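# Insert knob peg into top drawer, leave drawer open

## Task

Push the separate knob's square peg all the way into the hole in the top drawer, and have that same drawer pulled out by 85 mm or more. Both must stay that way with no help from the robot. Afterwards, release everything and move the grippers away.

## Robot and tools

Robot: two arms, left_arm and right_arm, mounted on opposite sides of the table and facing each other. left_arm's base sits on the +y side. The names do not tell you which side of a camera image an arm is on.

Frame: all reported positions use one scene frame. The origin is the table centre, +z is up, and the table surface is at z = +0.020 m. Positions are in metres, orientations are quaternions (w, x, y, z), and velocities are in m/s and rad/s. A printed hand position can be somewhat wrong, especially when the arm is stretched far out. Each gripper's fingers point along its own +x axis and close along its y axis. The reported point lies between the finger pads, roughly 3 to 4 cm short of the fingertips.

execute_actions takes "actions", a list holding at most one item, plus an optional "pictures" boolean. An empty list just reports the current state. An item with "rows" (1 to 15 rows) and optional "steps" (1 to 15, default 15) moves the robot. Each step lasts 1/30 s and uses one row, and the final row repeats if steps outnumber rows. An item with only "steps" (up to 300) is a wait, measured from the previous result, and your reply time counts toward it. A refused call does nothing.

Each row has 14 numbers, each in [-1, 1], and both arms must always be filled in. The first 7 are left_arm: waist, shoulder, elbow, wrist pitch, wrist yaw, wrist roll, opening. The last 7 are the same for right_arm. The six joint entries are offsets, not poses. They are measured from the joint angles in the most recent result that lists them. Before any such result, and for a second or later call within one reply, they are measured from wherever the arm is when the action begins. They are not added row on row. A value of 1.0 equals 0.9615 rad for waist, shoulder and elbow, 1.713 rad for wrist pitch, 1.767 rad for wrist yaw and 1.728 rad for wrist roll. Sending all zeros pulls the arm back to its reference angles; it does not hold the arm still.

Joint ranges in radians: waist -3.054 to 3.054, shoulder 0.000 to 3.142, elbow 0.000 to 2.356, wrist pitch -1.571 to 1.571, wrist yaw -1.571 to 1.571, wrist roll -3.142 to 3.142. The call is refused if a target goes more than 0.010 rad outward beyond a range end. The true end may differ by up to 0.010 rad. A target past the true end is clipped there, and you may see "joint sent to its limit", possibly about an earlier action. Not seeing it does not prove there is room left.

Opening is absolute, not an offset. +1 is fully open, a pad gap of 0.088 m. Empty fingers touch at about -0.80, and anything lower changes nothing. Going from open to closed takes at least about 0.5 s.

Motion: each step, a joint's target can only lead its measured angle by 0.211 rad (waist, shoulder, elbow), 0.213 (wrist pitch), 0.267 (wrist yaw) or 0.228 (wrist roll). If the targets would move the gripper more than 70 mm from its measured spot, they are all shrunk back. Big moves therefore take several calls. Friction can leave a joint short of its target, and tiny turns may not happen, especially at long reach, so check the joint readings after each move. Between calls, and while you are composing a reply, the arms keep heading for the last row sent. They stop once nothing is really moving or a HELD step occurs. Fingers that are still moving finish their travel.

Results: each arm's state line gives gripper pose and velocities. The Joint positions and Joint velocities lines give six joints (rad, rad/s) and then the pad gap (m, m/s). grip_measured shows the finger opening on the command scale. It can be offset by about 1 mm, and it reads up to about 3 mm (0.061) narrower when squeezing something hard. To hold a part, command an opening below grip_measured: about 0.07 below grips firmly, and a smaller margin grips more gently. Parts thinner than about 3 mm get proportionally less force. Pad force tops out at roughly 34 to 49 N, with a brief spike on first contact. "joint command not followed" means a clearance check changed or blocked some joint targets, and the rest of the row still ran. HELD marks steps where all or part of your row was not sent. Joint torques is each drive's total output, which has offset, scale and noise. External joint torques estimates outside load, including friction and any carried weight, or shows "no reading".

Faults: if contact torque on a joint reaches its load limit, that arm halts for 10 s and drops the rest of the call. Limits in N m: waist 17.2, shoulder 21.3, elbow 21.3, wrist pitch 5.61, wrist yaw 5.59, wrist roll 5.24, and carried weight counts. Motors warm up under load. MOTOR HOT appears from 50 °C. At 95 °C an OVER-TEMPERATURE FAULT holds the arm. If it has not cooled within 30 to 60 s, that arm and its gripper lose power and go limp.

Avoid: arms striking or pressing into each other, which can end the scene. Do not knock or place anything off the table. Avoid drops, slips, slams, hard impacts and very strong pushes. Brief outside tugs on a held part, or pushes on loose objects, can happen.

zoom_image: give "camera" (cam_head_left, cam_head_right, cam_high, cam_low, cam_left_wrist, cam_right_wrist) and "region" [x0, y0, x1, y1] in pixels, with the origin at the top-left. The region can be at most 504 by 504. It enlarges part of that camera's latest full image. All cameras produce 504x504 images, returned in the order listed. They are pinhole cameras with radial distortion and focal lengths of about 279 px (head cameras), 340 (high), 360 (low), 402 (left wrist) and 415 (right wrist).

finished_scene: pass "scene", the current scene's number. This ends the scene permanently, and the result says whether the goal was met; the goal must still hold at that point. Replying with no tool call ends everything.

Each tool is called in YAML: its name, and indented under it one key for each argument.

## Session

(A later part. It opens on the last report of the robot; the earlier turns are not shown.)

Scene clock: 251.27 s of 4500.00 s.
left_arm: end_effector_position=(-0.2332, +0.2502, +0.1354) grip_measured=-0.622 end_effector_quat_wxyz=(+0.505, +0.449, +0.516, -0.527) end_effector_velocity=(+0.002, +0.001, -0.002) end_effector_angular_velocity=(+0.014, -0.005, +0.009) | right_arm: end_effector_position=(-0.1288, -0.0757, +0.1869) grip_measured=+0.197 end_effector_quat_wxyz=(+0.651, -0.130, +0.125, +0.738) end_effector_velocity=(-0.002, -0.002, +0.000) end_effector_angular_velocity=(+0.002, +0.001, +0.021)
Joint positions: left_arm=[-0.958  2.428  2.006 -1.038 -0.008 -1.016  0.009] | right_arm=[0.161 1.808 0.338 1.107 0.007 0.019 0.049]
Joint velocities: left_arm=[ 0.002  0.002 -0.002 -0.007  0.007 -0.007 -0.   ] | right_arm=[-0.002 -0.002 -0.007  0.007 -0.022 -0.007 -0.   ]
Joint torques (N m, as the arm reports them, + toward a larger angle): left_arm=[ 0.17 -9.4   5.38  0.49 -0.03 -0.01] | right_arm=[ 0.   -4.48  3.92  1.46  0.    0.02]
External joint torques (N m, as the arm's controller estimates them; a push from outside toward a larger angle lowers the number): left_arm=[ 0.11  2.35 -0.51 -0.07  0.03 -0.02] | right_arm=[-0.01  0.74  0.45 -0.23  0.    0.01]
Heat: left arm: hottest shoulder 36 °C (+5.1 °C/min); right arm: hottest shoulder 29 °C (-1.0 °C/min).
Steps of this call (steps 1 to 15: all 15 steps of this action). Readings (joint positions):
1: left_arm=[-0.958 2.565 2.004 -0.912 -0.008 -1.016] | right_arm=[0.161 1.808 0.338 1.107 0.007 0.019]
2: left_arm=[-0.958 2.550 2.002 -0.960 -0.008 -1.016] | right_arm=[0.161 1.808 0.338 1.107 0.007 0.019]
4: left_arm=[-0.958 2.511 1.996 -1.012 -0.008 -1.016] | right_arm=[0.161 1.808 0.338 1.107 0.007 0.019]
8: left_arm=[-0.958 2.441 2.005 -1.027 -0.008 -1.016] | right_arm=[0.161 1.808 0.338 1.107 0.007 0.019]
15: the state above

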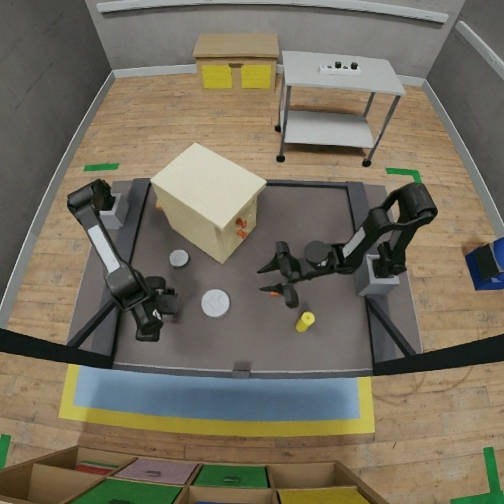

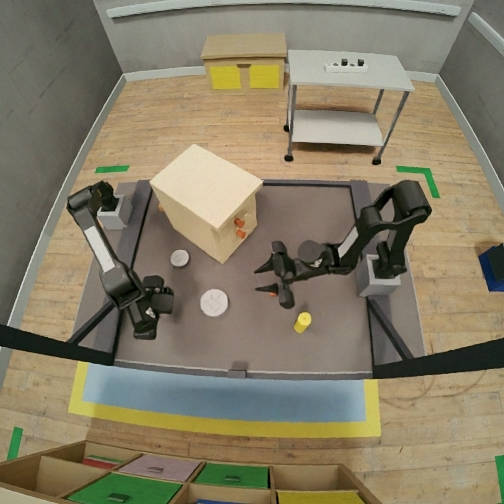

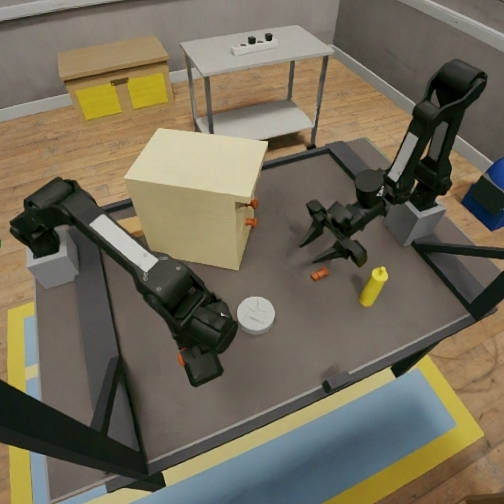

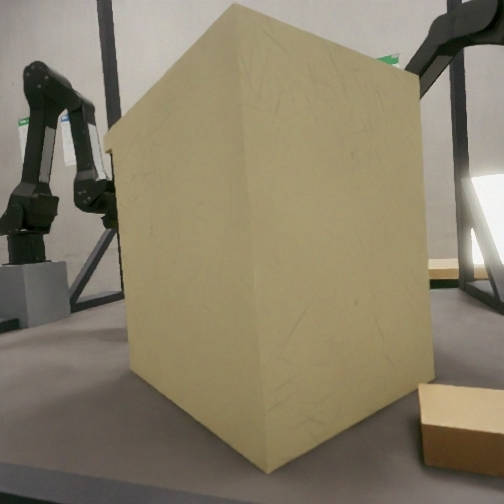

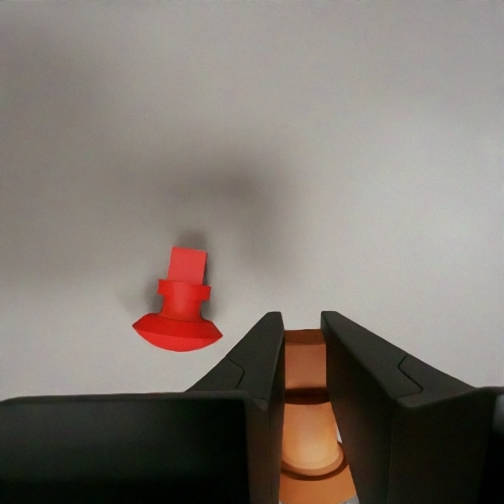

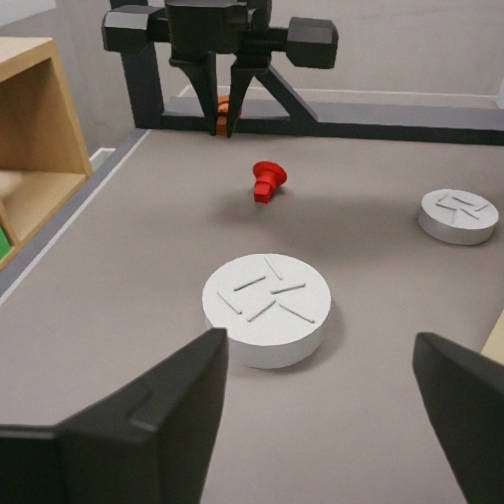

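execute_actions:
  actions:
    - {"rows":[[0.185,-0.04,0.165,-0.176,0,0.94,-0.72,-0.015,0.3,0.4,0.14,0,0,0.2]]}
  pictures: false

execute_actions:
  actions:
    - {"steps":20}
  pictures: false

execute_actions:
  actions:
    - {"rows":[[0,0,0,0,0,0.935,-0.72,0,0.335,0.26,0,0,0,0.2]]}
  pictures: false

execute_actions:
  actions:
    - {"steps":20}

Scene clock: 266.83 s of 4500.00 s.
left_arm: end_effector_position=(-0.1567, +0.1981, +0.1882) grip_measured=-0.622 end_effector_quat_wxyz=(+0.323, +0.631, +0.317, -0.630) end_effector_velocity=(-0.048, +0.058, +0.002) end_effector_angular_velocity=(+0.025, -0.041, -2.017) | right_arm: end_effector_position=(-0.1378, +0.0291, +0.2398) grip_measured=+0.197 end_effector_quat_wxyz=(+0.664, -0.005, +0.018, +0.747) end_effector_velocity=(+0.000, -0.001, -0.030) end_effector_angular_velocity=(-0.068, -0.030, +0.006)
Joint positions: left_arm=[-0.772  2.393  2.16  -1.335 -0.008 -0.156  0.009] | right_arm=[0.15  2.087 0.714 1.341 0.007 0.019 0.049]
Joint velocities: left_arm=[-0.164 -0.002  0.002 -0.037 -0.007  1.853 -0.   ] | right_arm=[-0.002  0.061 -0.002 -0.007 -0.007 -0.022 -0.   ]
Joint torques (N m, as the arm reports them, + toward a larger angle): left_arm=[ 0.16 -9.76  6.2   0.29  0.02  0.11] | right_arm=[-0.3  -6.17  5.36  1.77  0.    0.02]
External joint torques (N m, as the arm's controller estimates them; a push from outside toward a larger angle lowers the number): left_arm=[-0.37  1.66  0.36 -0.07  0.07  0.12] | right_arm=[-0.28  1.64  1.29  0.01 -0.01  0.01]
Heat: left arm: hottest shoulder 39 °C (+8.1 °C/min); right arm: hottest wrist pitch 30 °C (-2.0 °C/min).
Steps of this call (steps 1 to 15: the robot went on to your last target; steps 16 to 90: nothing new was sent; then 12.07 s passed at rest; steps 91 to 105: all 15 steps of this action). Readings (joint positions):
91: left_arm=[-0.954 2.428 2.019 -1.059 -0.005 -0.989] | right_arm=[0.160 1.832 0.354 1.135 0.007 0.019]
92: left_arm=[-0.942 2.428 2.043 -1.106 -0.004 -0.943] | right_arm=[0.158 1.889 0.395 1.202 0.007 0.019]
94: left_arm=[-0.894 2.427 2.085 -1.194 -0.004 -0.845] | right_arm=[0.153 2.000 0.520 1.276 0.007 0.019]
98: left_arm=[-0.780 2.402 2.147 -1.304 -0.007 -0.596] | right_arm=[0.150 2.075 0.683 1.330 0.007 0.019]
105: the state above

Scene clock: 267.50 s of 4500.00 s.
left_arm: end_effector_position=(-0.1600, +0.2018, +0.1883) grip_measured=-0.622 end_effector_quat_wxyz=(+0.063, +0.706, +0.058, -0.703) end_effector_velocity=(+0.003, -0.000, +0.000) end_effector_angular_velocity=(-0.010, -0.021, -0.024) | right_arm: end_effector_position=(-0.1378, +0.0292, +0.2392) grip_measured=+0.197 end_effector_quat_wxyz=(+0.664, -0.006, +0.018, +0.747) end_effector_velocity=(-0.002, -0.001, +0.002) end_effector_angular_velocity=(+0.008, -0.006, +0.020)
Joint positions: left_arm=[-0.783  2.393  2.16  -1.337 -0.008  0.602  0.009] | right_arm=[0.15  2.089 0.714 1.343 0.007 0.019 0.049]
Joint velocities: left_arm=[-0.002 -0.002 -0.002 -0.007 -0.022  0.022  0.   ] | right_arm=[-0.002 -0.002 -0.002  0.007 -0.022 -0.007  0.   ]
Joint torques (N m, as the arm reports them, + toward a larger angle): left_arm=[ 0.25 -9.92  6.19  0.26  0.08  0.12] | right_arm=[-0.3  -5.95  5.47  1.74  0.    0.02]
External joint torques (N m, as the arm's controller estimates them; a push from outside toward a larger angle lowers the number): left_arm=[ 0.25  1.25  0.54 -0.05  0.06  0.12] | right_arm=[-0.32  1.64  1.53  0.04  0.    0.01]
Heat: left arm: hottest shoulder 39 °C (+8.0 °C/min); right arm: hottest wrist pitch 30 °C (-2.0 °C/min).
Steps of this call (steps 1 to 20: the robot went on to your last target). Readings (joint positions):
1: left_arm=[-0.777 2.393 2.160 -1.335 -0.008 -0.093] | right_arm=[0.150 2.088 0.714 1.341 0.007 0.019]
2: left_arm=[-0.780 2.393 2.160 -1.335 -0.008 -0.029] | right_arm=[0.150 2.089 0.714 1.341 0.007 0.019]
4: left_arm=[-0.783 2.393 2.160 -1.336 -0.008 0.097] | right_arm=[0.150 2.089 0.714 1.342 0.007 0.019]
8: left_arm=[-0.783 2.393 2.160 -1.337 -0.008 0.349] | right_arm=[0.150 2.089 0.714 1.343 0.007 0.019]
20: the state above

Scene clock: 268.00 s of 4500.00 s.
left_arm: end_effector_position=(-0.1600, +0.2018, +0.1883) grip_measured=-0.622 end_effector_quat_wxyz=(-0.259, +0.660, -0.262, -0.655) end_effector_velocity=(+0.005, -0.002, +0.001) end_effector_angular_velocity=(-0.012, -0.042, -1.856) | right_arm: end_effector_position=(-0.1435, +0.0750, +0.1611) grip_measured=+0.197 end_effector_quat_wxyz=(+0.664, -0.036, +0.044, +0.746) end_effector_velocity=(-0.001, +0.012, +0.011) end_effector_angular_velocity=(+0.027, -0.003, +0.006)
Joint positions: left_arm=[-0.783  2.393  2.16  -1.337 -0.008  1.528  0.009] | right_arm=[0.15  2.41  0.957 1.341 0.007 0.019 0.049]
Joint velocities: left_arm=[-0.002 -0.002 -0.002 -0.007 -0.037  1.853 -0.   ] | right_arm=[-0.002 -0.002  0.046 -0.022 -0.007 -0.007 -0.   ]
Joint torques (N m, as the arm reports them, + toward a larger angle): left_arm=[-0.18 -9.37  5.86  0.4   0.16  0.14] | right_arm=[ 0.   -7.83  4.52  1.64  0.    0.02]
External joint torques (N m, as the arm's controller estimates them; a push from outside toward a larger angle lowers the number): left_arm=[-0.24  1.87  0.18  0.11  0.12  0.14] | right_arm=[0.   0.88 1.17 0.01 0.   0.01]
Heat: left arm: hottest shoulder 39 °C (+8.1 °C/min); right arm: hottest wrist pitch 30 °C (-2.0 °C/min).
Steps of this call (steps 1 to 15: all 15 steps of this action). Readings (joint positions):
1: left_arm=[-0.783 2.393 2.160 -1.337 -0.008 0.642] | right_arm=[0.150 2.112 0.733 1.350 0.007 0.019]
2: left_arm=[-0.783 2.393 2.160 -1.337 -0.008 0.710] | right_arm=[0.150 2.159 0.788 1.358 0.007 0.019]
4: left_arm=[-0.783 2.393 2.160 -1.337 -0.008 0.835] | right_arm=[0.150 2.268 0.902 1.349 0.007 0.019]
8: left_arm=[-0.783 2.393 2.160 -1.337 -0.008 1.087] | right_arm=[0.150 2.389 0.944 1.337 0.007 0.019]
15: the state above

Scene clock: 268.67 s of 4500.00 s.
left_arm: end_effector_position=(-0.1600, +0.2018, +0.1883) grip_measured=-0.622 end_effector_quat_wxyz=(-0.465, +0.535, -0.466, -0.529) end_effector_velocity=(-0.001, -0.001, +0.000) end_effector_angular_velocity=(-0.010, -0.000, -0.024) | right_arm: end_effector_position=(-0.1435, +0.0752, +0.1614) grip_measured=+0.197 end_effector_quat_wxyz=(+0.664, -0.036, +0.044, +0.746) end_effector_velocity=(+0.000, -0.001, -0.001) end_effector_angular_velocity=(-0.008, +0.007, +0.004)
Joint positions: left_arm=[-0.783  2.393  2.16  -1.337 -0.008  2.212  0.009] | right_arm=[0.15  2.41  0.958 1.341 0.007 0.019 0.049]
Joint velocities: left_arm=[-0.002 -0.002 -0.002  0.007 -0.007  0.022 -0.   ] | right_arm=[-0.002 -0.002 -0.002 -0.007 -0.007  0.007 -0.   ]
Joint torques (N m, as the arm reports them, + toward a larger angle): left_arm=[ 0.02 -9.39  5.76  0.39  0.08  0.15] | right_arm=[ 0.   -7.82  4.8   1.63  0.    0.02]
External joint torques (N m, as the arm's controller estimates them; a push from outside toward a larger angle lowers the number): left_arm=[0.11 1.77 0.14 0.15 0.02 0.15] | right_arm=[ 0.02  1.14  1.25 -0.05  0.    0.01]
Heat: left arm: hottest shoulder 39 °C (+8.1 °C/min); right arm: hottest wrist pitch 30 °C (-2.0 °C/min).
Steps of this call (steps 1 to 20: the robot went on to your last target). Readings (joint positions):
1: left_arm=[-0.783 2.393 2.160 -1.337 -0.008 1.591] | right_arm=[0.150 2.410 0.958 1.341 0.007 0.019]
2: left_arm=[-0.783 2.393 2.160 -1.337 -0.008 1.654] | right_arm=[0.150 2.410 0.958 1.341 0.007 0.019]
4: left_arm=[-0.783 2.393 2.160 -1.337 -0.008 1.780] | right_arm=[0.150 2.410 0.958 1.341 0.007 0.019]
8: left_arm=[-0.783 2.393 2.160 -1.337 -0.008 2.032] | right_arm=[0.150 2.410 0.958 1.341 0.007 0.019]
20: the state above

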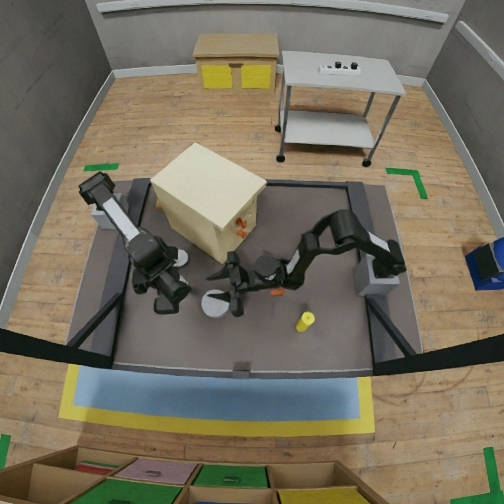

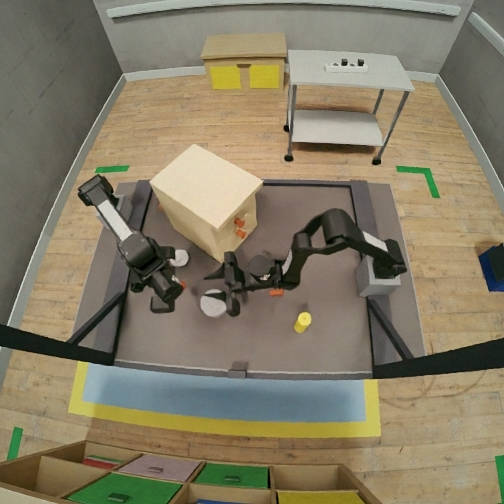

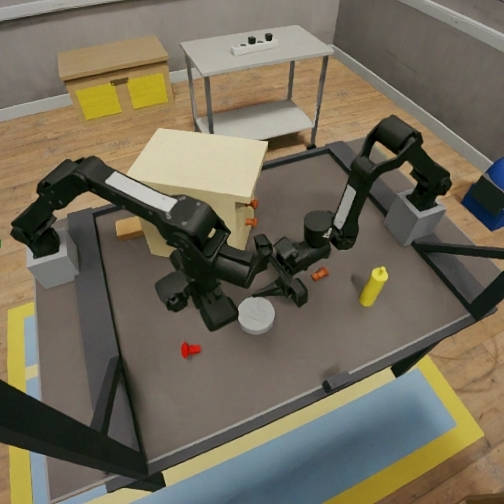

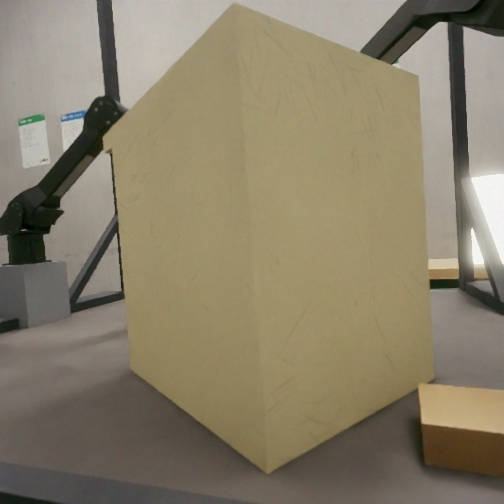

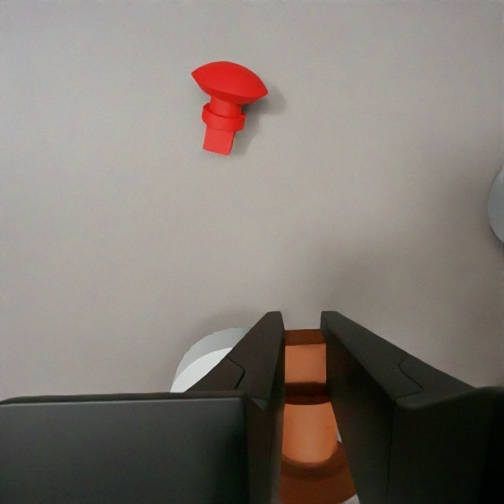

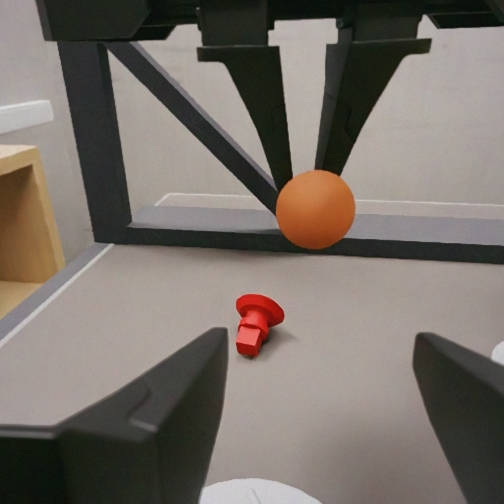

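execute_actions:
  actions:
    - {"rows":[[0,0,0,0,0,0,-0.72,-0.009,-0.05,0.07,-0.06,0,0,0.2],[0,0,0,0,0,0,-0.72,-0.009,-0.05,0.07,-0.06,0,0,0.2],[0,0,0,0,0,0,-0.72,-0.009,-0.05,0.14,-0.12,0,0,0.2],[0,0,0,0,0,0,-0.72,-0.009,-0.05,0.14,-0.12,0,0,0.2],[0,0,0,0,0,0,-0.72,-0.009,-0.05,0.2,-0.17,0,0,0.2],[0,0,0,0,0,0,-0.72,-0.009,-0.05,0.2,-0.17,0,0,0.2],[0,0,0,0,0,0,-0.72,-0.009,-0.05,0.265,-0.22,0,0,0.2]]}

Scene clock: 280.27 s of 4500.00 s.
left_arm: end_effector_position=(-0.1600, +0.2018, +0.1883) grip_measured=-0.622 end_effector_quat_wxyz=(-0.466, +0.534, -0.467, -0.529) end_effector_velocity=(+0.003, -0.000, +0.000) end_effector_angular_velocity=(-0.000, -0.010, +0.010) | right_arm: end_effector_position=(-0.1467, +0.1285, +0.1865) grip_measured=+0.197 end_effector_quat_wxyz=(+0.664, -0.066, +0.071, +0.741) end_effector_velocity=(+0.001, -0.006, -0.029) end_effector_angular_velocity=(-0.138, -0.022, +0.006)
Joint positions: left_arm=[-0.783  2.393  2.16  -1.337 -0.008  2.215  0.009] | right_arm=[0.144 2.37  1.205 0.972 0.007 0.019 0.049]
Joint velocities: left_arm=[ 0.002 -0.002 -0.002 -0.007 -0.007 -0.007  0.   ] | right_arm=[-0.002 -0.002 -0.002 -0.139 -0.007 -0.007 -0.   ]
Joint torques (N m, as the arm reports them, + toward a larger angle): left_arm=[ 0.11 -9.41  5.6   0.34  0.08 -0.09] | right_arm=[-0.25 -9.67  6.37  1.35  0.    0.02]
External joint torques (N m, as the arm's controller estimates them; a push from outside toward a larger angle lowers the number): left_arm=[ 0.03  1.79 -0.04  0.09  0.04 -0.09] | right_arm=[-0.18  0.3   1.57 -0.37 -0.01  0.01]
Heat: left arm: hottest shoulder 40 °C (+8.0 °C/min); right arm: hottest shoulder 31 °C (-1.0 °C/min).
Steps of this call (steps 1 to 30: the robot went on to your last target; steps 31 to 90: nothing new was sent; then 8.10 s passed at rest; steps 91 to 105: all 15 steps of this action). Readings (joint positions):
91: left_arm=[-0.783 2.393 2.160 -1.337 -0.008 2.215] | right_arm=[0.150 2.407 0.963 1.329 0.007 0.019]
92: left_arm=[-0.783 2.393 2.160 -1.337 -0.008 2.215] | right_arm=[0.149 2.403 0.975 1.292 0.007 0.019]
94: left_arm=[-0.783 2.393 2.160 -1.337 -0.008 2.215] | right_arm=[0.147 2.396 1.021 1.215 0.007 0.019]
98: left_arm=[-0.783 2.393 2.160 -1.337 -0.008 2.215] | right_arm=[0.144 2.382 1.141 1.051 0.007 0.019]
105: the state above

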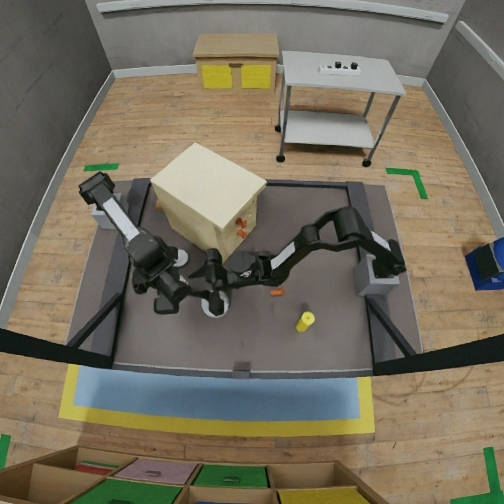

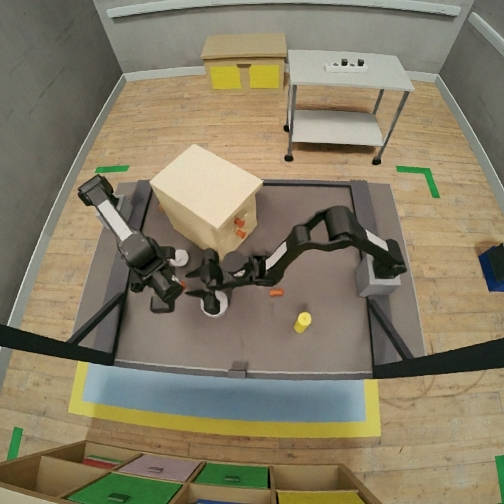

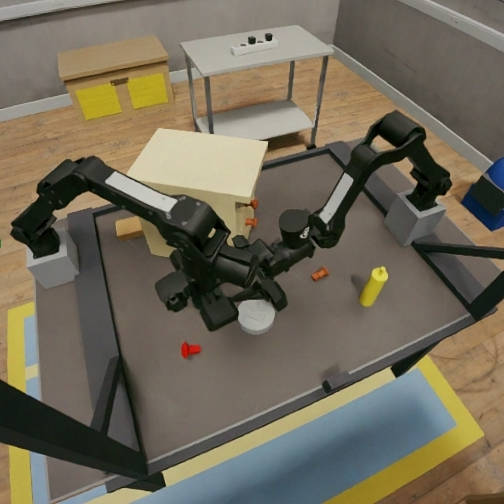

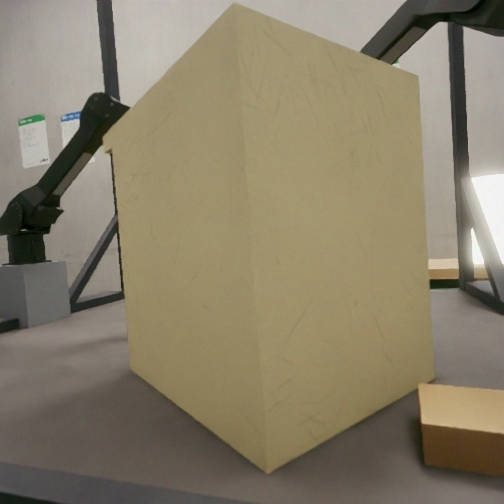

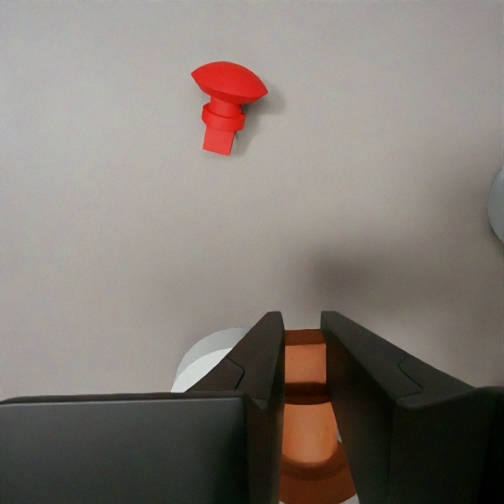

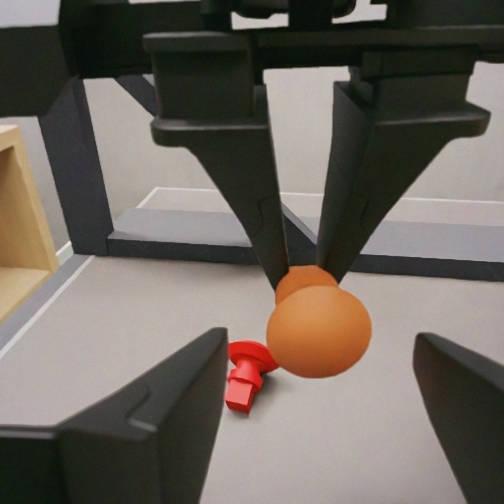

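execute_actions:
  actions:
    - {"rows":[[0,0,0,0,0,0,-0.72,0,0.069,0.127,-0.036,0,0,0.1]]}

Scene clock: 287.13 s of 4500.00 s.
left_arm: end_effector_position=(-0.1600, +0.2018, +0.1883) grip_measured=-0.622 end_effector_quat_wxyz=(-0.466, +0.534, -0.467, -0.529) end_effector_velocity=(+0.000, +0.003, -0.002) end_effector_angular_velocity=(+0.014, -0.004, +0.005) | right_arm: end_effector_position=(-0.1491, +0.1490, +0.1833) grip_measured=+0.103 end_effector_quat_wxyz=(+0.664, -0.067, +0.072, +0.741) end_effector_velocity=(+0.003, -0.002, -0.007) end_effector_angular_velocity=(-0.037, +0.001, -0.011)
Joint positions: left_arm=[-0.783  2.393  2.16  -1.337 -0.008  2.215  0.009] | right_arm=[0.144 2.426 1.316 0.913 0.007 0.019 0.044]
Joint velocities: left_arm=[-0.002  0.002 -0.002 -0.007  0.007 -0.007 -0.   ] | right_arm=[-0.002 -0.002 -0.002 -0.037  0.007  0.007 -0.   ]
Joint torques (N m, as the arm reports them, + toward a larger angle): left_arm=[ 0.02 -9.52  5.65  0.37  0.07 -0.02] | right_arm=[ 0.   -8.45  7.13  1.37  0.    0.02]
External joint torques (N m, as the arm's controller estimates them; a push from outside toward a larger angle lowers the number): left_arm=[ 0.04  1.65  0.01  0.12  0.02 -0.02] | right_arm=[ 0.02  2.33  1.96 -0.36 -0.01  0.01]
Heat: left arm: hottest shoulder 41 °C (+10.1 °C/min); right arm: hottest shoulder 33 °C (+2.0 °C/min).
Steps of this call (steps 1 to 15: the robot went on to your last target; steps 16 to 90: nothing new was sent; then 3.37 s passed at rest; steps 91 to 105: all 15 steps of this action). Readings (joint positions):
91: left_arm=[-0.783 2.393 2.160 -1.337 -0.008 2.215] | right_arm=[0.144 2.375 1.216 0.958 0.007 0.019]
92: left_arm=[-0.783 2.393 2.160 -1.337 -0.008 2.215] | right_arm=[0.144 2.388 1.245 0.941 0.007 0.019]
94: left_arm=[-0.783 2.393 2.160 -1.337 -0.008 2.215] | right_arm=[0.144 2.411 1.290 0.926 0.007 0.019]
98: left_arm=[-0.783 2.393 2.160 -1.337 -0.008 2.215] | right_arm=[0.144 2.421 1.313 0.916 0.007 0.019]
105: the state above

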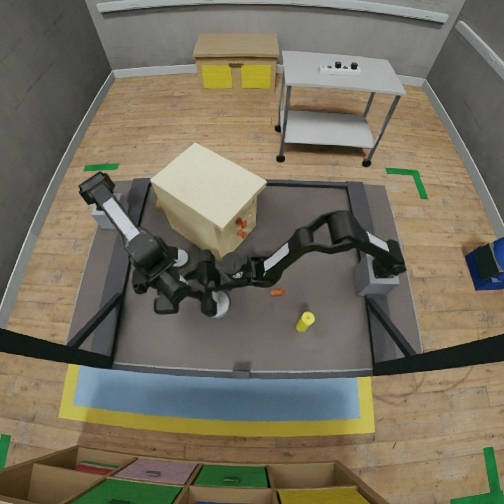

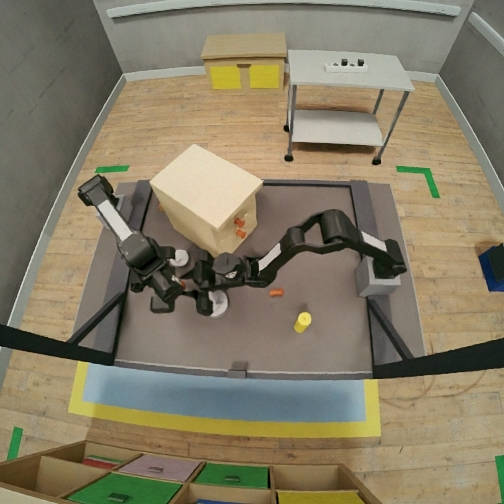

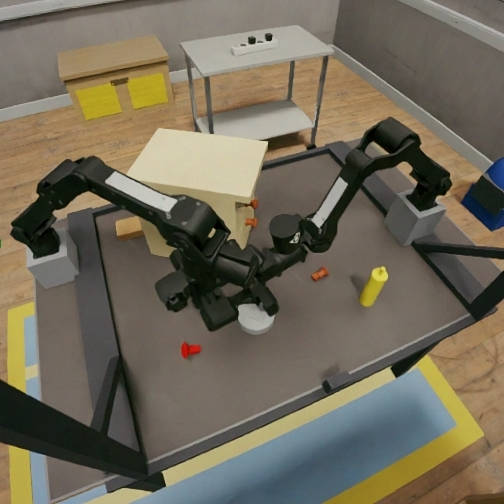

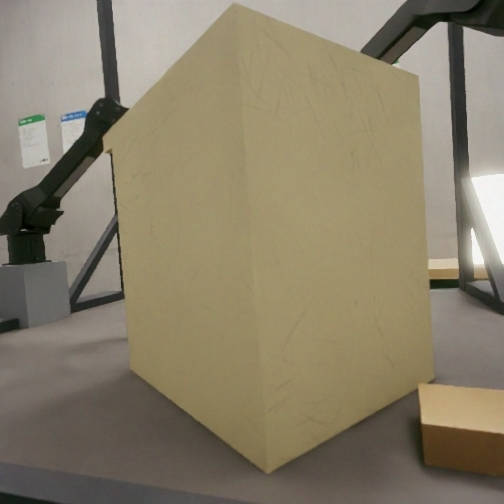

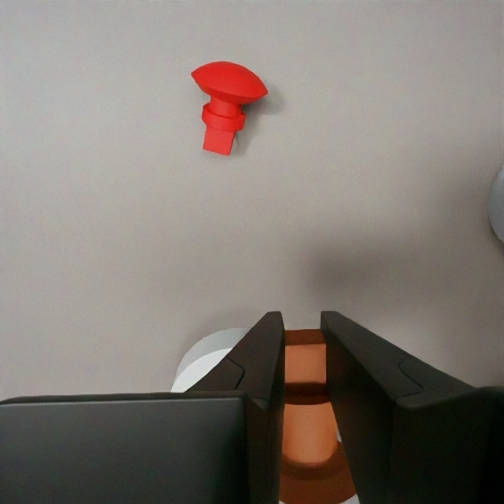

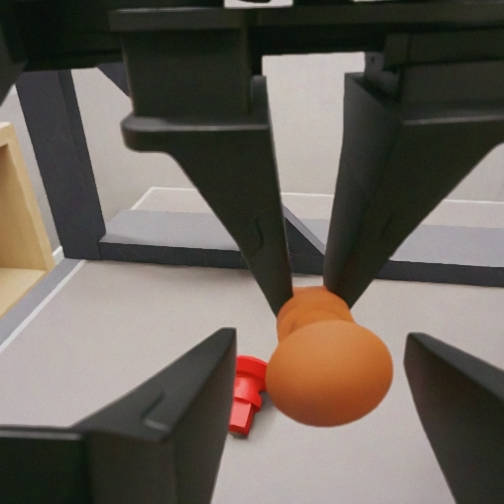

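execute_actions:
  actions:
    - {"rows":[[0,0,0,0,0,0,-0.72,0,0,0.022,0,0,0,-0.15]]}
  pictures: false

execute_actions:
  actions:
    - {"rows":[[0,0,0,0,0,0,-0.72,0,0,0,0,0,0,-0.22],[0,0,0,0,0,0,-0.72,0,0,0,0,0,0,-0.28],[0,0,0,0,0,0,-0.72,0,0,0,0,0,0,-0.44]]}

Scene clock: 292.97 s of 4500.00 s.
left_arm: end_effector_position=(-0.1600, +0.2018, +0.1883) grip_measured=-0.622 end_effector_quat_wxyz=(-0.466, +0.534, -0.467, -0.529) end_effector_velocity=(+0.004, +0.000, +0.001) end_effector_angular_velocity=(-0.000, -0.010, +0.010) | right_arm: end_effector_position=(-0.1494, +0.1518, +0.1876) grip_measured=-0.146 end_effector_quat_wxyz=(+0.664, -0.063, +0.069, +0.742) end_effector_velocity=(+0.003, -0.001, -0.004) end_effector_angular_velocity=(-0.021, -0.008, +0.001)
Joint positions: left_arm=[-0.783  2.393  2.16  -1.337 -0.008  2.215  0.009] | right_arm=[0.144 2.426 1.327 0.912 0.007 0.019 0.032]
Joint velocities: left_arm=[ 0.002 -0.007 -0.007 -0.007 -0.007 -0.007 -0.   ] | right_arm=[-0.007 -0.002 -0.002 -0.022 -0.007 -0.007 -0.001]
Joint torques (N m, as the arm reports them, + toward a larger angle): left_arm=[ 0.   -9.29  5.62  0.34  0.07 -0.03] | right_arm=[ 0.   -9.49  7.02  1.5   0.    0.02]
External joint torques (N m, as the arm's controller estimates them; a push from outside toward a larger angle lowers the number): left_arm=[-0.08  1.84  0.02  0.1   0.03 -0.03] | right_arm=[ 0.06  1.16  1.89 -0.2  -0.01  0.01]
Heat: left arm: hottest shoulder 41 °C (+9.1 °C/min); right arm: hottest shoulder 34 °C (+4.0 °C/min).
Steps of this call (steps 1 to 15: the robot went on to your last target; steps 16 to 90: nothing new was sent; then 2.33 s passed at rest; steps 91 to 105: all 15 steps of this action). Readings (joint positions):
91: left_arm=[-0.783 2.393 2.160 -1.337 -0.008 2.215] | right_arm=[0.144 2.426 1.317 0.913 0.007 0.019]
92: left_arm=[-0.783 2.393 2.160 -1.337 -0.008 2.215] | right_arm=[0.144 2.426 1.319 0.912 0.007 0.019]
94: left_arm=[-0.783 2.393 2.160 -1.337 -0.008 2.215] | right_arm=[0.144 2.426 1.323 0.912 0.007 0.019]
98: left_arm=[-0.783 2.393 2.160 -1.337 -0.008 2.215] | right_arm=[0.144 2.426 1.327 0.912 0.007 0.019]
105: the state above

Scene clock: 293.47 s of 4500.00 s.
left_arm: end_effector_position=(-0.1603, +0.2021, +0.1883) grip_measured=-0.622 end_effector_quat_wxyz=(-0.466, +0.534, -0.467, -0.528) end_effector_velocity=(+0.001, +0.001, +0.000) end_effector_angular_velocity=(-0.000, -0.010, -0.010) | right_arm: end_effector_position=(-0.1490, +0.1518, +0.1876) grip_measured=-0.316 end_effector_quat_wxyz=(+0.665, -0.063, +0.069, +0.741) end_effector_velocity=(+0.005, -0.000, -0.004) end_effector_angular_velocity=(-0.011, -0.013, -0.023)
Joint positions: left_arm=[-0.783  2.393  2.16  -1.337 -0.008  2.215  0.009] | right_arm=[0.143 2.426 1.327 0.912 0.008 0.019 0.024]
Joint velocities: left_arm=[-0.002 -0.002 -0.002 -0.007 -0.007  0.007 -0.   ] | right_arm=[-0.002  0.002 -0.002 -0.007  0.022 -0.007  0.   ]
Joint torques (N m, as the arm reports them, + toward a larger angle): left_arm=[ 0.07 -9.41  5.6   0.35  0.1   0.  ] | right_arm=[ 0.07 -9.5   5.84  1.49 -0.05  0.02]
External joint torques (N m, as the arm's controller estimates them; a push from outside toward a larger angle lowers the number): left_arm=[ 0.09  1.76 -0.05  0.08  0.05  0.  ] | right_arm=[ 0.13  1.15  0.71 -0.21 -0.06  0.01]
Heat: left arm: hottest shoulder 42 °C (+10.0 °C/min); right arm: hottest shoulder 34 °C (+4.0 °C/min).
Steps of this call (steps 1 to 15: all 15 steps of this action). Readings (joint positions):
1: left_arm=[-0.783 2.393 2.160 -1.337 -0.008 2.215] | right_arm=[0.144 2.426 1.327 0.912 0.007 0.019]
2: left_arm=[-0.783 2.393 2.160 -1.337 -0.008 2.215] | right_arm=[0.144 2.426 1.327 0.912 0.007 0.019]
4: left_arm=[-0.783 2.393 2.160 -1.337 -0.008 2.215] | right_arm=[0.143 2.426 1.327 0.912 0.008 0.019]
8: left_arm=[-0.783 2.393 2.160 -1.337 -0.008 2.215] | right_arm=[0.143 2.426 1.327 0.912 0.008 0.019]
15: the state above

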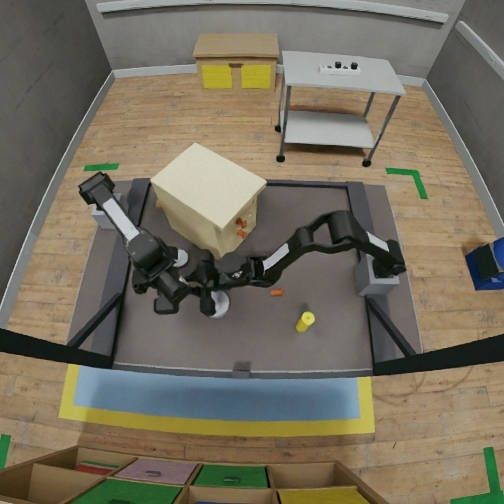

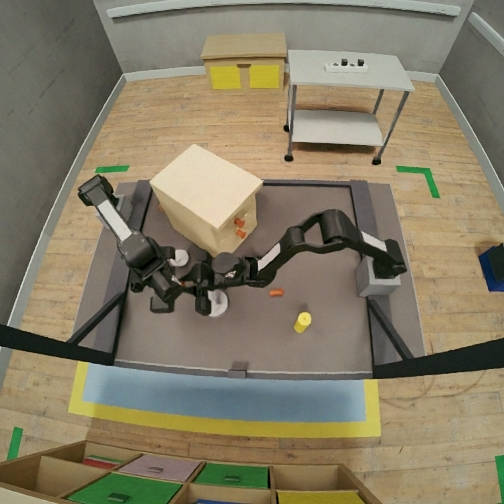

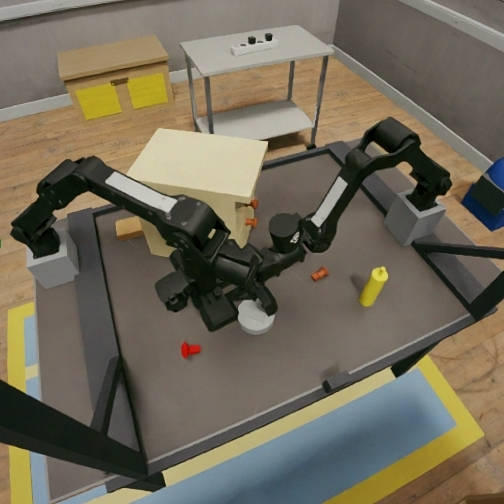

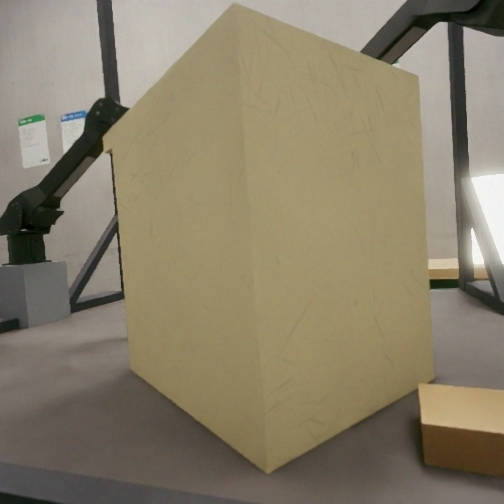

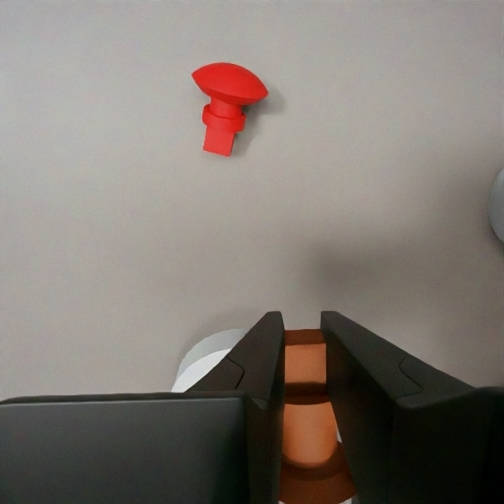

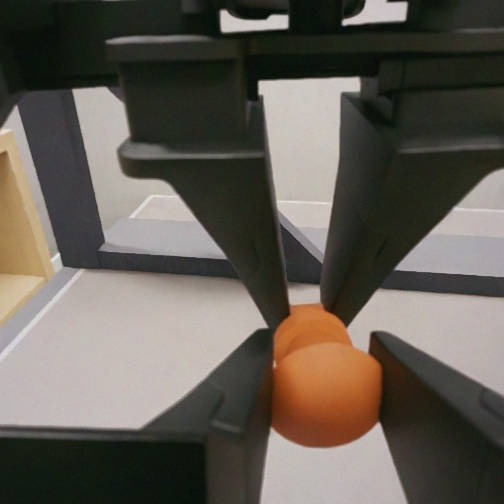

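execute_actions:
  actions:
    - {"rows":[[0,0,0,0,0,0,-0.2,0,0,0,0,0,0,-0.44]],"steps":10}
  pictures: false

execute_actions:
  actions:
    - {"rows":[[0,0,0,0,0,0,-0.2,0,-0.16,-0.4,0.13,0,0,-0.44]]}
  pictures: false

execute_actions:
  actions:
    - {"rows":[[-0.2,-0.9,-0.9,0,0,0,-0.2,0,-0.47,-0.58,0.18,0,0,-0.44]]}
  pictures: false

execute_actions:
  actions:
    - {"rows":[[0,-0.5,-0.5,0.3,0,0,-0.2,-0.145,0,0,0,0.365,0,-0.44]]}
  pictures: false

execute_actions:
  actions:
    - {"steps":15}

Scene clock: 304.37 s of 4500.00 s.
left_arm: end_effector_position=(-0.1603, +0.2021, +0.1883) grip_measured=-0.217 end_effector_quat_wxyz=(-0.466, +0.534, -0.467, -0.528) end_effector_velocity=(+0.003, -0.000, +0.003) end_effector_angular_velocity=(-0.014, -0.017, +0.005) | right_arm: end_effector_position=(-0.1490, +0.1518, +0.1876) grip_measured=-0.316 end_effector_quat_wxyz=(+0.665, -0.063, +0.069, +0.741) end_effector_velocity=(+0.006, -0.000, -0.001) end_effector_angular_velocity=(-0.006, -0.009, -0.013)
Joint positions: left_arm=[-0.783  2.393  2.16  -1.337 -0.008  2.215  0.028] | right_arm=[0.143 2.426 1.327 0.912 0.008 0.019 0.024]
Joint velocities: left_arm=[-0.002 -0.007 -0.002 -0.007 -0.022 -0.007  0.007] | right_arm=[-0.007 -0.002 -0.002 -0.007  0.007 -0.007 -0.   ]
Joint torques (N m, as the arm reports them, + toward a larger angle): left_arm=[ 0.11 -9.54  5.6   0.33  0.07 -0.02] | right_arm=[ 0.01 -9.51  5.86  1.49  0.    0.02]
External joint torques (N m, as the arm's controller estimates them; a push from outside toward a larger angle lowers the number): left_arm=[ 0.08  1.63 -0.04  0.06  0.03 -0.02] | right_arm=[ 0.1   1.22  0.68 -0.23 -0.01  0.01]
Heat: left arm: hottest shoulder 42 °C (+7.1 °C/min); right arm: hottest shoulder 36 °C (+7.1 °C/min).
Steps of this call (steps 1 to 15: the robot went on to your last target; steps 16 to 90: nothing new was sent; then 7.57 s passed at rest; steps 91 to 100: all 10 steps of this action). Readings (joint positions):
91: left_arm=[-0.783 2.393 2.160 -1.337 -0.008 2.215] | right_arm=[0.143 2.426 1.327 0.912 0.008 0.019]
92: left_arm=[-0.783 2.393 2.160 -1.337 -0.008 2.215] | right_arm=[0.143 2.426 1.327 0.912 0.008 0.019]
94: left_arm=[-0.783 2.393 2.160 -1.337 -0.008 2.215] | right_arm=[0.143 2.426 1.327 0.912 0.008 0.019]
98: left_arm=[-0.783 2.393 2.160 -1.337 -0.008 2.215] | right_arm=[0.143 2.426 1.327 0.912 0.008 0.019]
100: the state above

Scene clock: 304.87 s of 4500.00 s.
left_arm: end_effector_position=(-0.1603, +0.2021, +0.1883) grip_measured=-0.203 end_effector_quat_wxyz=(-0.466, +0.534, -0.467, -0.528) end_effector_velocity=(+0.001, +0.001, +0.000) end_effector_angular_velocity=(-0.000, -0.010, +0.020) | right_arm: end_effector_position=(-0.1400, +0.0757, +0.1787) grip_measured=-0.316 end_effector_quat_wxyz=(+0.665, -0.068, +0.073, +0.740) end_effector_velocity=(+0.003, -0.001, -0.007) end_effector_angular_velocity=(-0.026, -0.009, +0.001)
Joint positions: left_arm=[-0.783  2.393  2.16  -1.337 -0.008  2.215  0.029] | right_arm=[0.143 2.28  0.947 1.132 0.008 0.019 0.024]
Joint velocities: left_arm=[-0.002 -0.002 -0.002 -0.007 -0.007 -0.022 -0.   ] | right_arm=[-0.007  0.002 -0.002 -0.022 -0.007 -0.007 -0.   ]
Joint torques (N m, as the arm reports them, + toward a larger angle): left_arm=[ 0.2  -9.3   5.78  0.37  0.06 -0.03] | right_arm=[ 0.01 -8.53  4.26  1.64 -0.01  0.02]
External joint torques (N m, as the arm's controller estimates them; a push from outside toward a larger angle lowers the number): left_arm=[ 0.12  1.82  0.2   0.14  0.02 -0.03] | right_arm=[ 0.06  0.18  0.25 -0.02 -0.01  0.01]
Heat: left arm: hottest shoulder 42 °C (+7.0 °C/min); right arm: hottest shoulder 36 °C (+7.0 °C/min).
Steps of this call (steps 1 to 15: all 15 steps of this action). Readings (joint positions):
1: left_arm=[-0.783 2.393 2.160 -1.337 -0.008 2.215] | right_arm=[0.143 2.413 1.305 0.938 0.008 0.019]
2: left_arm=[-0.783 2.393 2.160 -1.337 -0.008 2.215] | right_arm=[0.143 2.387 1.245 1.003 0.008 0.019]
4: left_arm=[-0.783 2.393 2.160 -1.337 -0.008 2.215] | right_arm=[0.143 2.328 1.126 1.078 0.008 0.019]
8: left_arm=[-0.783 2.393 2.160 -1.337 -0.008 2.215] | right_arm=[0.143 2.278 0.986 1.119 0.008 0.019]
15: the state above

Scene clock: 305.37 s of 4500.00 s.
left_arm: end_effector_position=(-0.0712, +0.3673, +0.2594) grip_measured=-0.203 end_effector_quat_wxyz=(-0.531, +0.489, -0.500, -0.479) end_effector_velocity=(+0.371, +0.221, +0.128) end_effector_angular_velocity=(-0.017, -0.014, +0.058) | right_arm: end_effector_position=(-0.1256, -0.0459, +0.2621) grip_measured=-0.316 end_effector_quat_wxyz=(+0.667, +0.002, +0.011, +0.745) end_effector_velocity=(+0.004, -0.015, -0.011) end_effector_angular_velocity=(-0.028, -0.040, -0.009)
Joint positions: left_arm=[-0.976  1.684  1.404 -1.336 -0.007  2.215  0.029] | right_arm=[0.143 1.842 0.398 1.433 0.008 0.019 0.024]
Joint velocities: left_arm=[ 0.051 -1.653 -1.341 -0.315 -0.022 -0.007  0.   ] | right_arm=[-0.002 -0.012 -0.066  0.022  0.007 -0.037 -0.   ]
Joint torques (N m, as the arm reports them, + toward a larger angle): left_arm=[-0.15 -6.49  5.9   0.5   0.03  0.  ] | right_arm=[ 0.   -5.98  3.89  1.81 -0.01  0.02]
External joint torques (N m, as the arm's controller estimates them; a push from outside toward a larger angle lowers the number): left_arm=[ 0.33  0.7  -0.92 -0.03 -0.08  0.  ] | right_arm=[ 0.03 -0.01 -0.12 -0.02 -0.01  0.01]
Heat: left arm: hottest shoulder 42 °C (+7.1 °C/min); right arm: hottest shoulder 36 °C (+7.1 °C/min).
Steps of this call (steps 1 to 15: all 15 steps of this action). Readings (joint positions):
1: left_arm=[-0.787 2.380 2.143 -1.325 -0.010 2.215] | right_arm=[0.143 2.264 0.929 1.151 0.008 0.019]
2: left_arm=[-0.801 2.353 2.101 -1.325 -0.012 2.215] | right_arm=[0.143 2.235 0.878 1.202 0.008 0.019]
4: left_arm=[-0.855 2.287 2.012 -1.334 -0.012 2.215] | right_arm=[0.143 2.148 0.767 1.301 0.008 0.019]
8: left_arm=[-0.977 2.087 1.791 -1.333 -0.008 2.215] | right_arm=[0.143 1.921 0.549 1.416 0.008 0.019]
15: the state above

Scene clock: 305.87 s of 4500.00 s.
left_arm: end_effector_position=(-0.0582, +0.3756, +0.2667) grip_measured=-0.203 end_effector_quat_wxyz=(-0.343, +0.447, -0.660, -0.497) end_effector_velocity=(-0.003, +0.002, -0.007) end_effector_angular_velocity=(-0.009, +0.032, -0.004) | right_arm: end_effector_position=(+0.0183, -0.0755, +0.2623) grip_measured=-0.316 end_effector_quat_wxyz=(+0.899, +0.004, +0.007, +0.438) end_effector_velocity=(+0.010, -0.007, -0.001) end_effector_angular_velocity=(-0.012, -0.006, -0.083)
Joint positions: left_arm=[-0.975  1.215  0.935 -0.832 -0.007  2.215  0.029] | right_arm=[0.004 1.842 0.397 1.434 0.642 0.019 0.024]
Joint velocities: left_arm=[-0.007 -0.017 -0.051  0.066  0.007 -0.007 -0.   ] | right_arm=[-0.002  0.002  0.002 -0.007  0.081 -0.007 -0.   ]
Joint torques (N m, as the arm reports them, + toward a larger angle): left_arm=[-0.03 -4.09  5.48  1.31  0.06 -0.05] | right_arm=[ 0.02 -4.64  4.03  1.31  0.13  0.02]
External joint torques (N m, as the arm's controller estimates them; a push from outside toward a larger angle lowers the number): left_arm=[-0.01 -0.28 -1.05  0.28  0.02 -0.03] | right_arm=[ 0.01  0.78  0.52 -0.24  0.13  0.01]
Heat: left arm: hottest shoulder 42 °C (+7.0 °C/min); right arm: hottest shoulder 36 °C (+7.0 °C/min).
Steps of this call (steps 1 to 15: all 15 steps of this action). Readings (joint positions):
1: left_arm=[-0.975 1.629 1.352 -1.318 -0.007 2.215] | right_arm=[0.139 1.842 0.397 1.434 0.032 0.019]
2: left_arm=[-0.975 1.566 1.292 -1.244 -0.007 2.215] | right_arm=[0.117 1.842 0.397 1.434 0.102 0.019]
4: left_arm=[-0.975 1.452 1.183 -1.122 -0.007 2.215] | right_arm=[0.055 1.842 0.397 1.434 0.253 0.019]
8: left_arm=[-0.975 1.258 0.991 -0.919 -0.007 2.215] | right_arm=[0.005 1.842 0.397 1.434 0.535 0.019]
15: the state above

Scene clock: 306.37 s of 4500.00 s.
left_arm: end_effector_position=(-0.0585, +0.3753, +0.2670) grip_measured=-0.203 end_effector_quat_wxyz=(-0.341, +0.446, -0.662, -0.497) end_effector_velocity=(+0.000, -0.002, -0.001) end_effector_angular_velocity=(-0.004, +0.000, +0.012) | right_arm: end_effector_position=(+0.0192, -0.0763, +0.2623) grip_measured=-0.316 end_effector_quat_wxyz=(+0.901, +0.004, +0.007, +0.434) end_effector_velocity=(+0.000, -0.000, +0.000) end_effector_angular_velocity=(-0.007, -0.006, +0.005)
Joint positions: left_arm=[-0.975  1.212  0.931 -0.826 -0.007  2.215  0.029] | right_arm=[0.004 1.842 0.397 1.434 0.65  0.019 0.024]
Joint velocities: left_arm=[ 0.002  0.002 -0.002  0.007 -0.007 -0.007 -0.   ] | right_arm=[-0.002 -0.007 -0.002 -0.007 -0.007 -0.007 -0.   ]
Joint torques (N m, as the arm reports them, + toward a larger angle): left_arm=[-0.07 -3.81  5.41  1.25  0.1  -0.01] | right_arm=[ 0.03 -4.69  4.03  1.31  0.12  0.02]
External joint torques (N m, as the arm's controller estimates them; a push from outside toward a larger angle lowers the number): left_arm=[-0.09 -0.13 -1.    0.23  0.06  0.01] | right_arm=[ 0.03  0.76  0.56 -0.24  0.12  0.01]
Heat: left arm: hottest shoulder 42 °C (+6.1 °C/min); right arm: hottest shoulder 36 °C (+7.1 °C/min).
Steps of this call (steps 1 to 15: the robot went on to your last target). Readings (joint positions):
1: left_arm=[-0.975 1.215 0.933 -0.831 -0.007 2.215] | right_arm=[0.004 1.842 0.397 1.434 0.645 0.019]
2: left_arm=[-0.975 1.214 0.933 -0.829 -0.007 2.215] | right_arm=[0.004 1.842 0.397 1.434 0.646 0.019]
4: left_arm=[-0.975 1.212 0.932 -0.827 -0.007 2.215] | right_arm=[0.004 1.842 0.397 1.434 0.648 0.019]
8: left_arm=[-0.975 1.212 0.932 -0.826 -0.007 2.215] | right_arm=[0.004 1.842 0.397 1.434 0.650 0.019]
15: the state above
All arms were judged still, so your last target was given up. Only a new action makes them travel on or press farther. Fingers that are still opening or closing keep moving.

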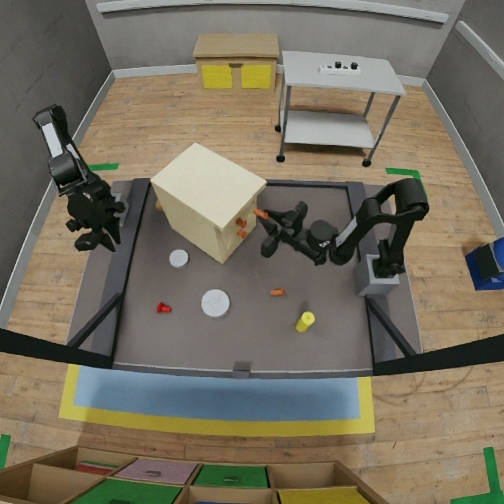

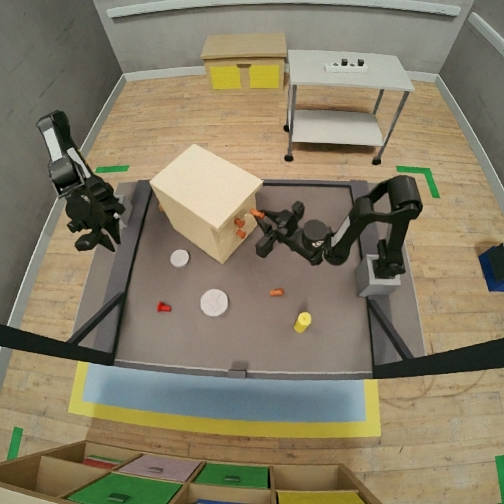

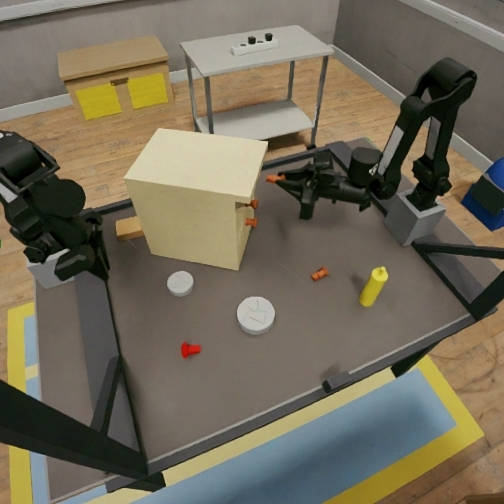

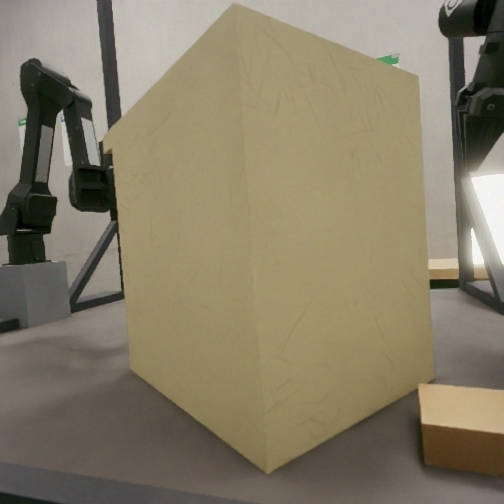

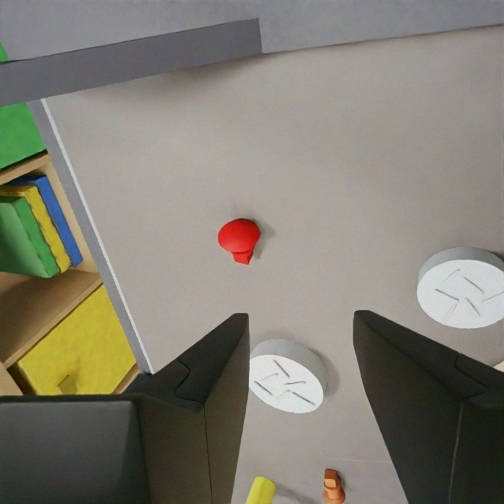

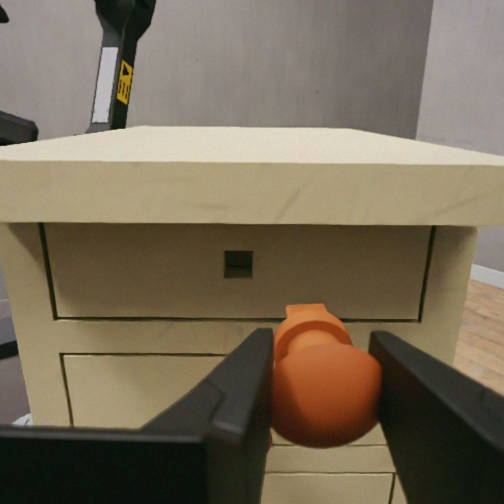

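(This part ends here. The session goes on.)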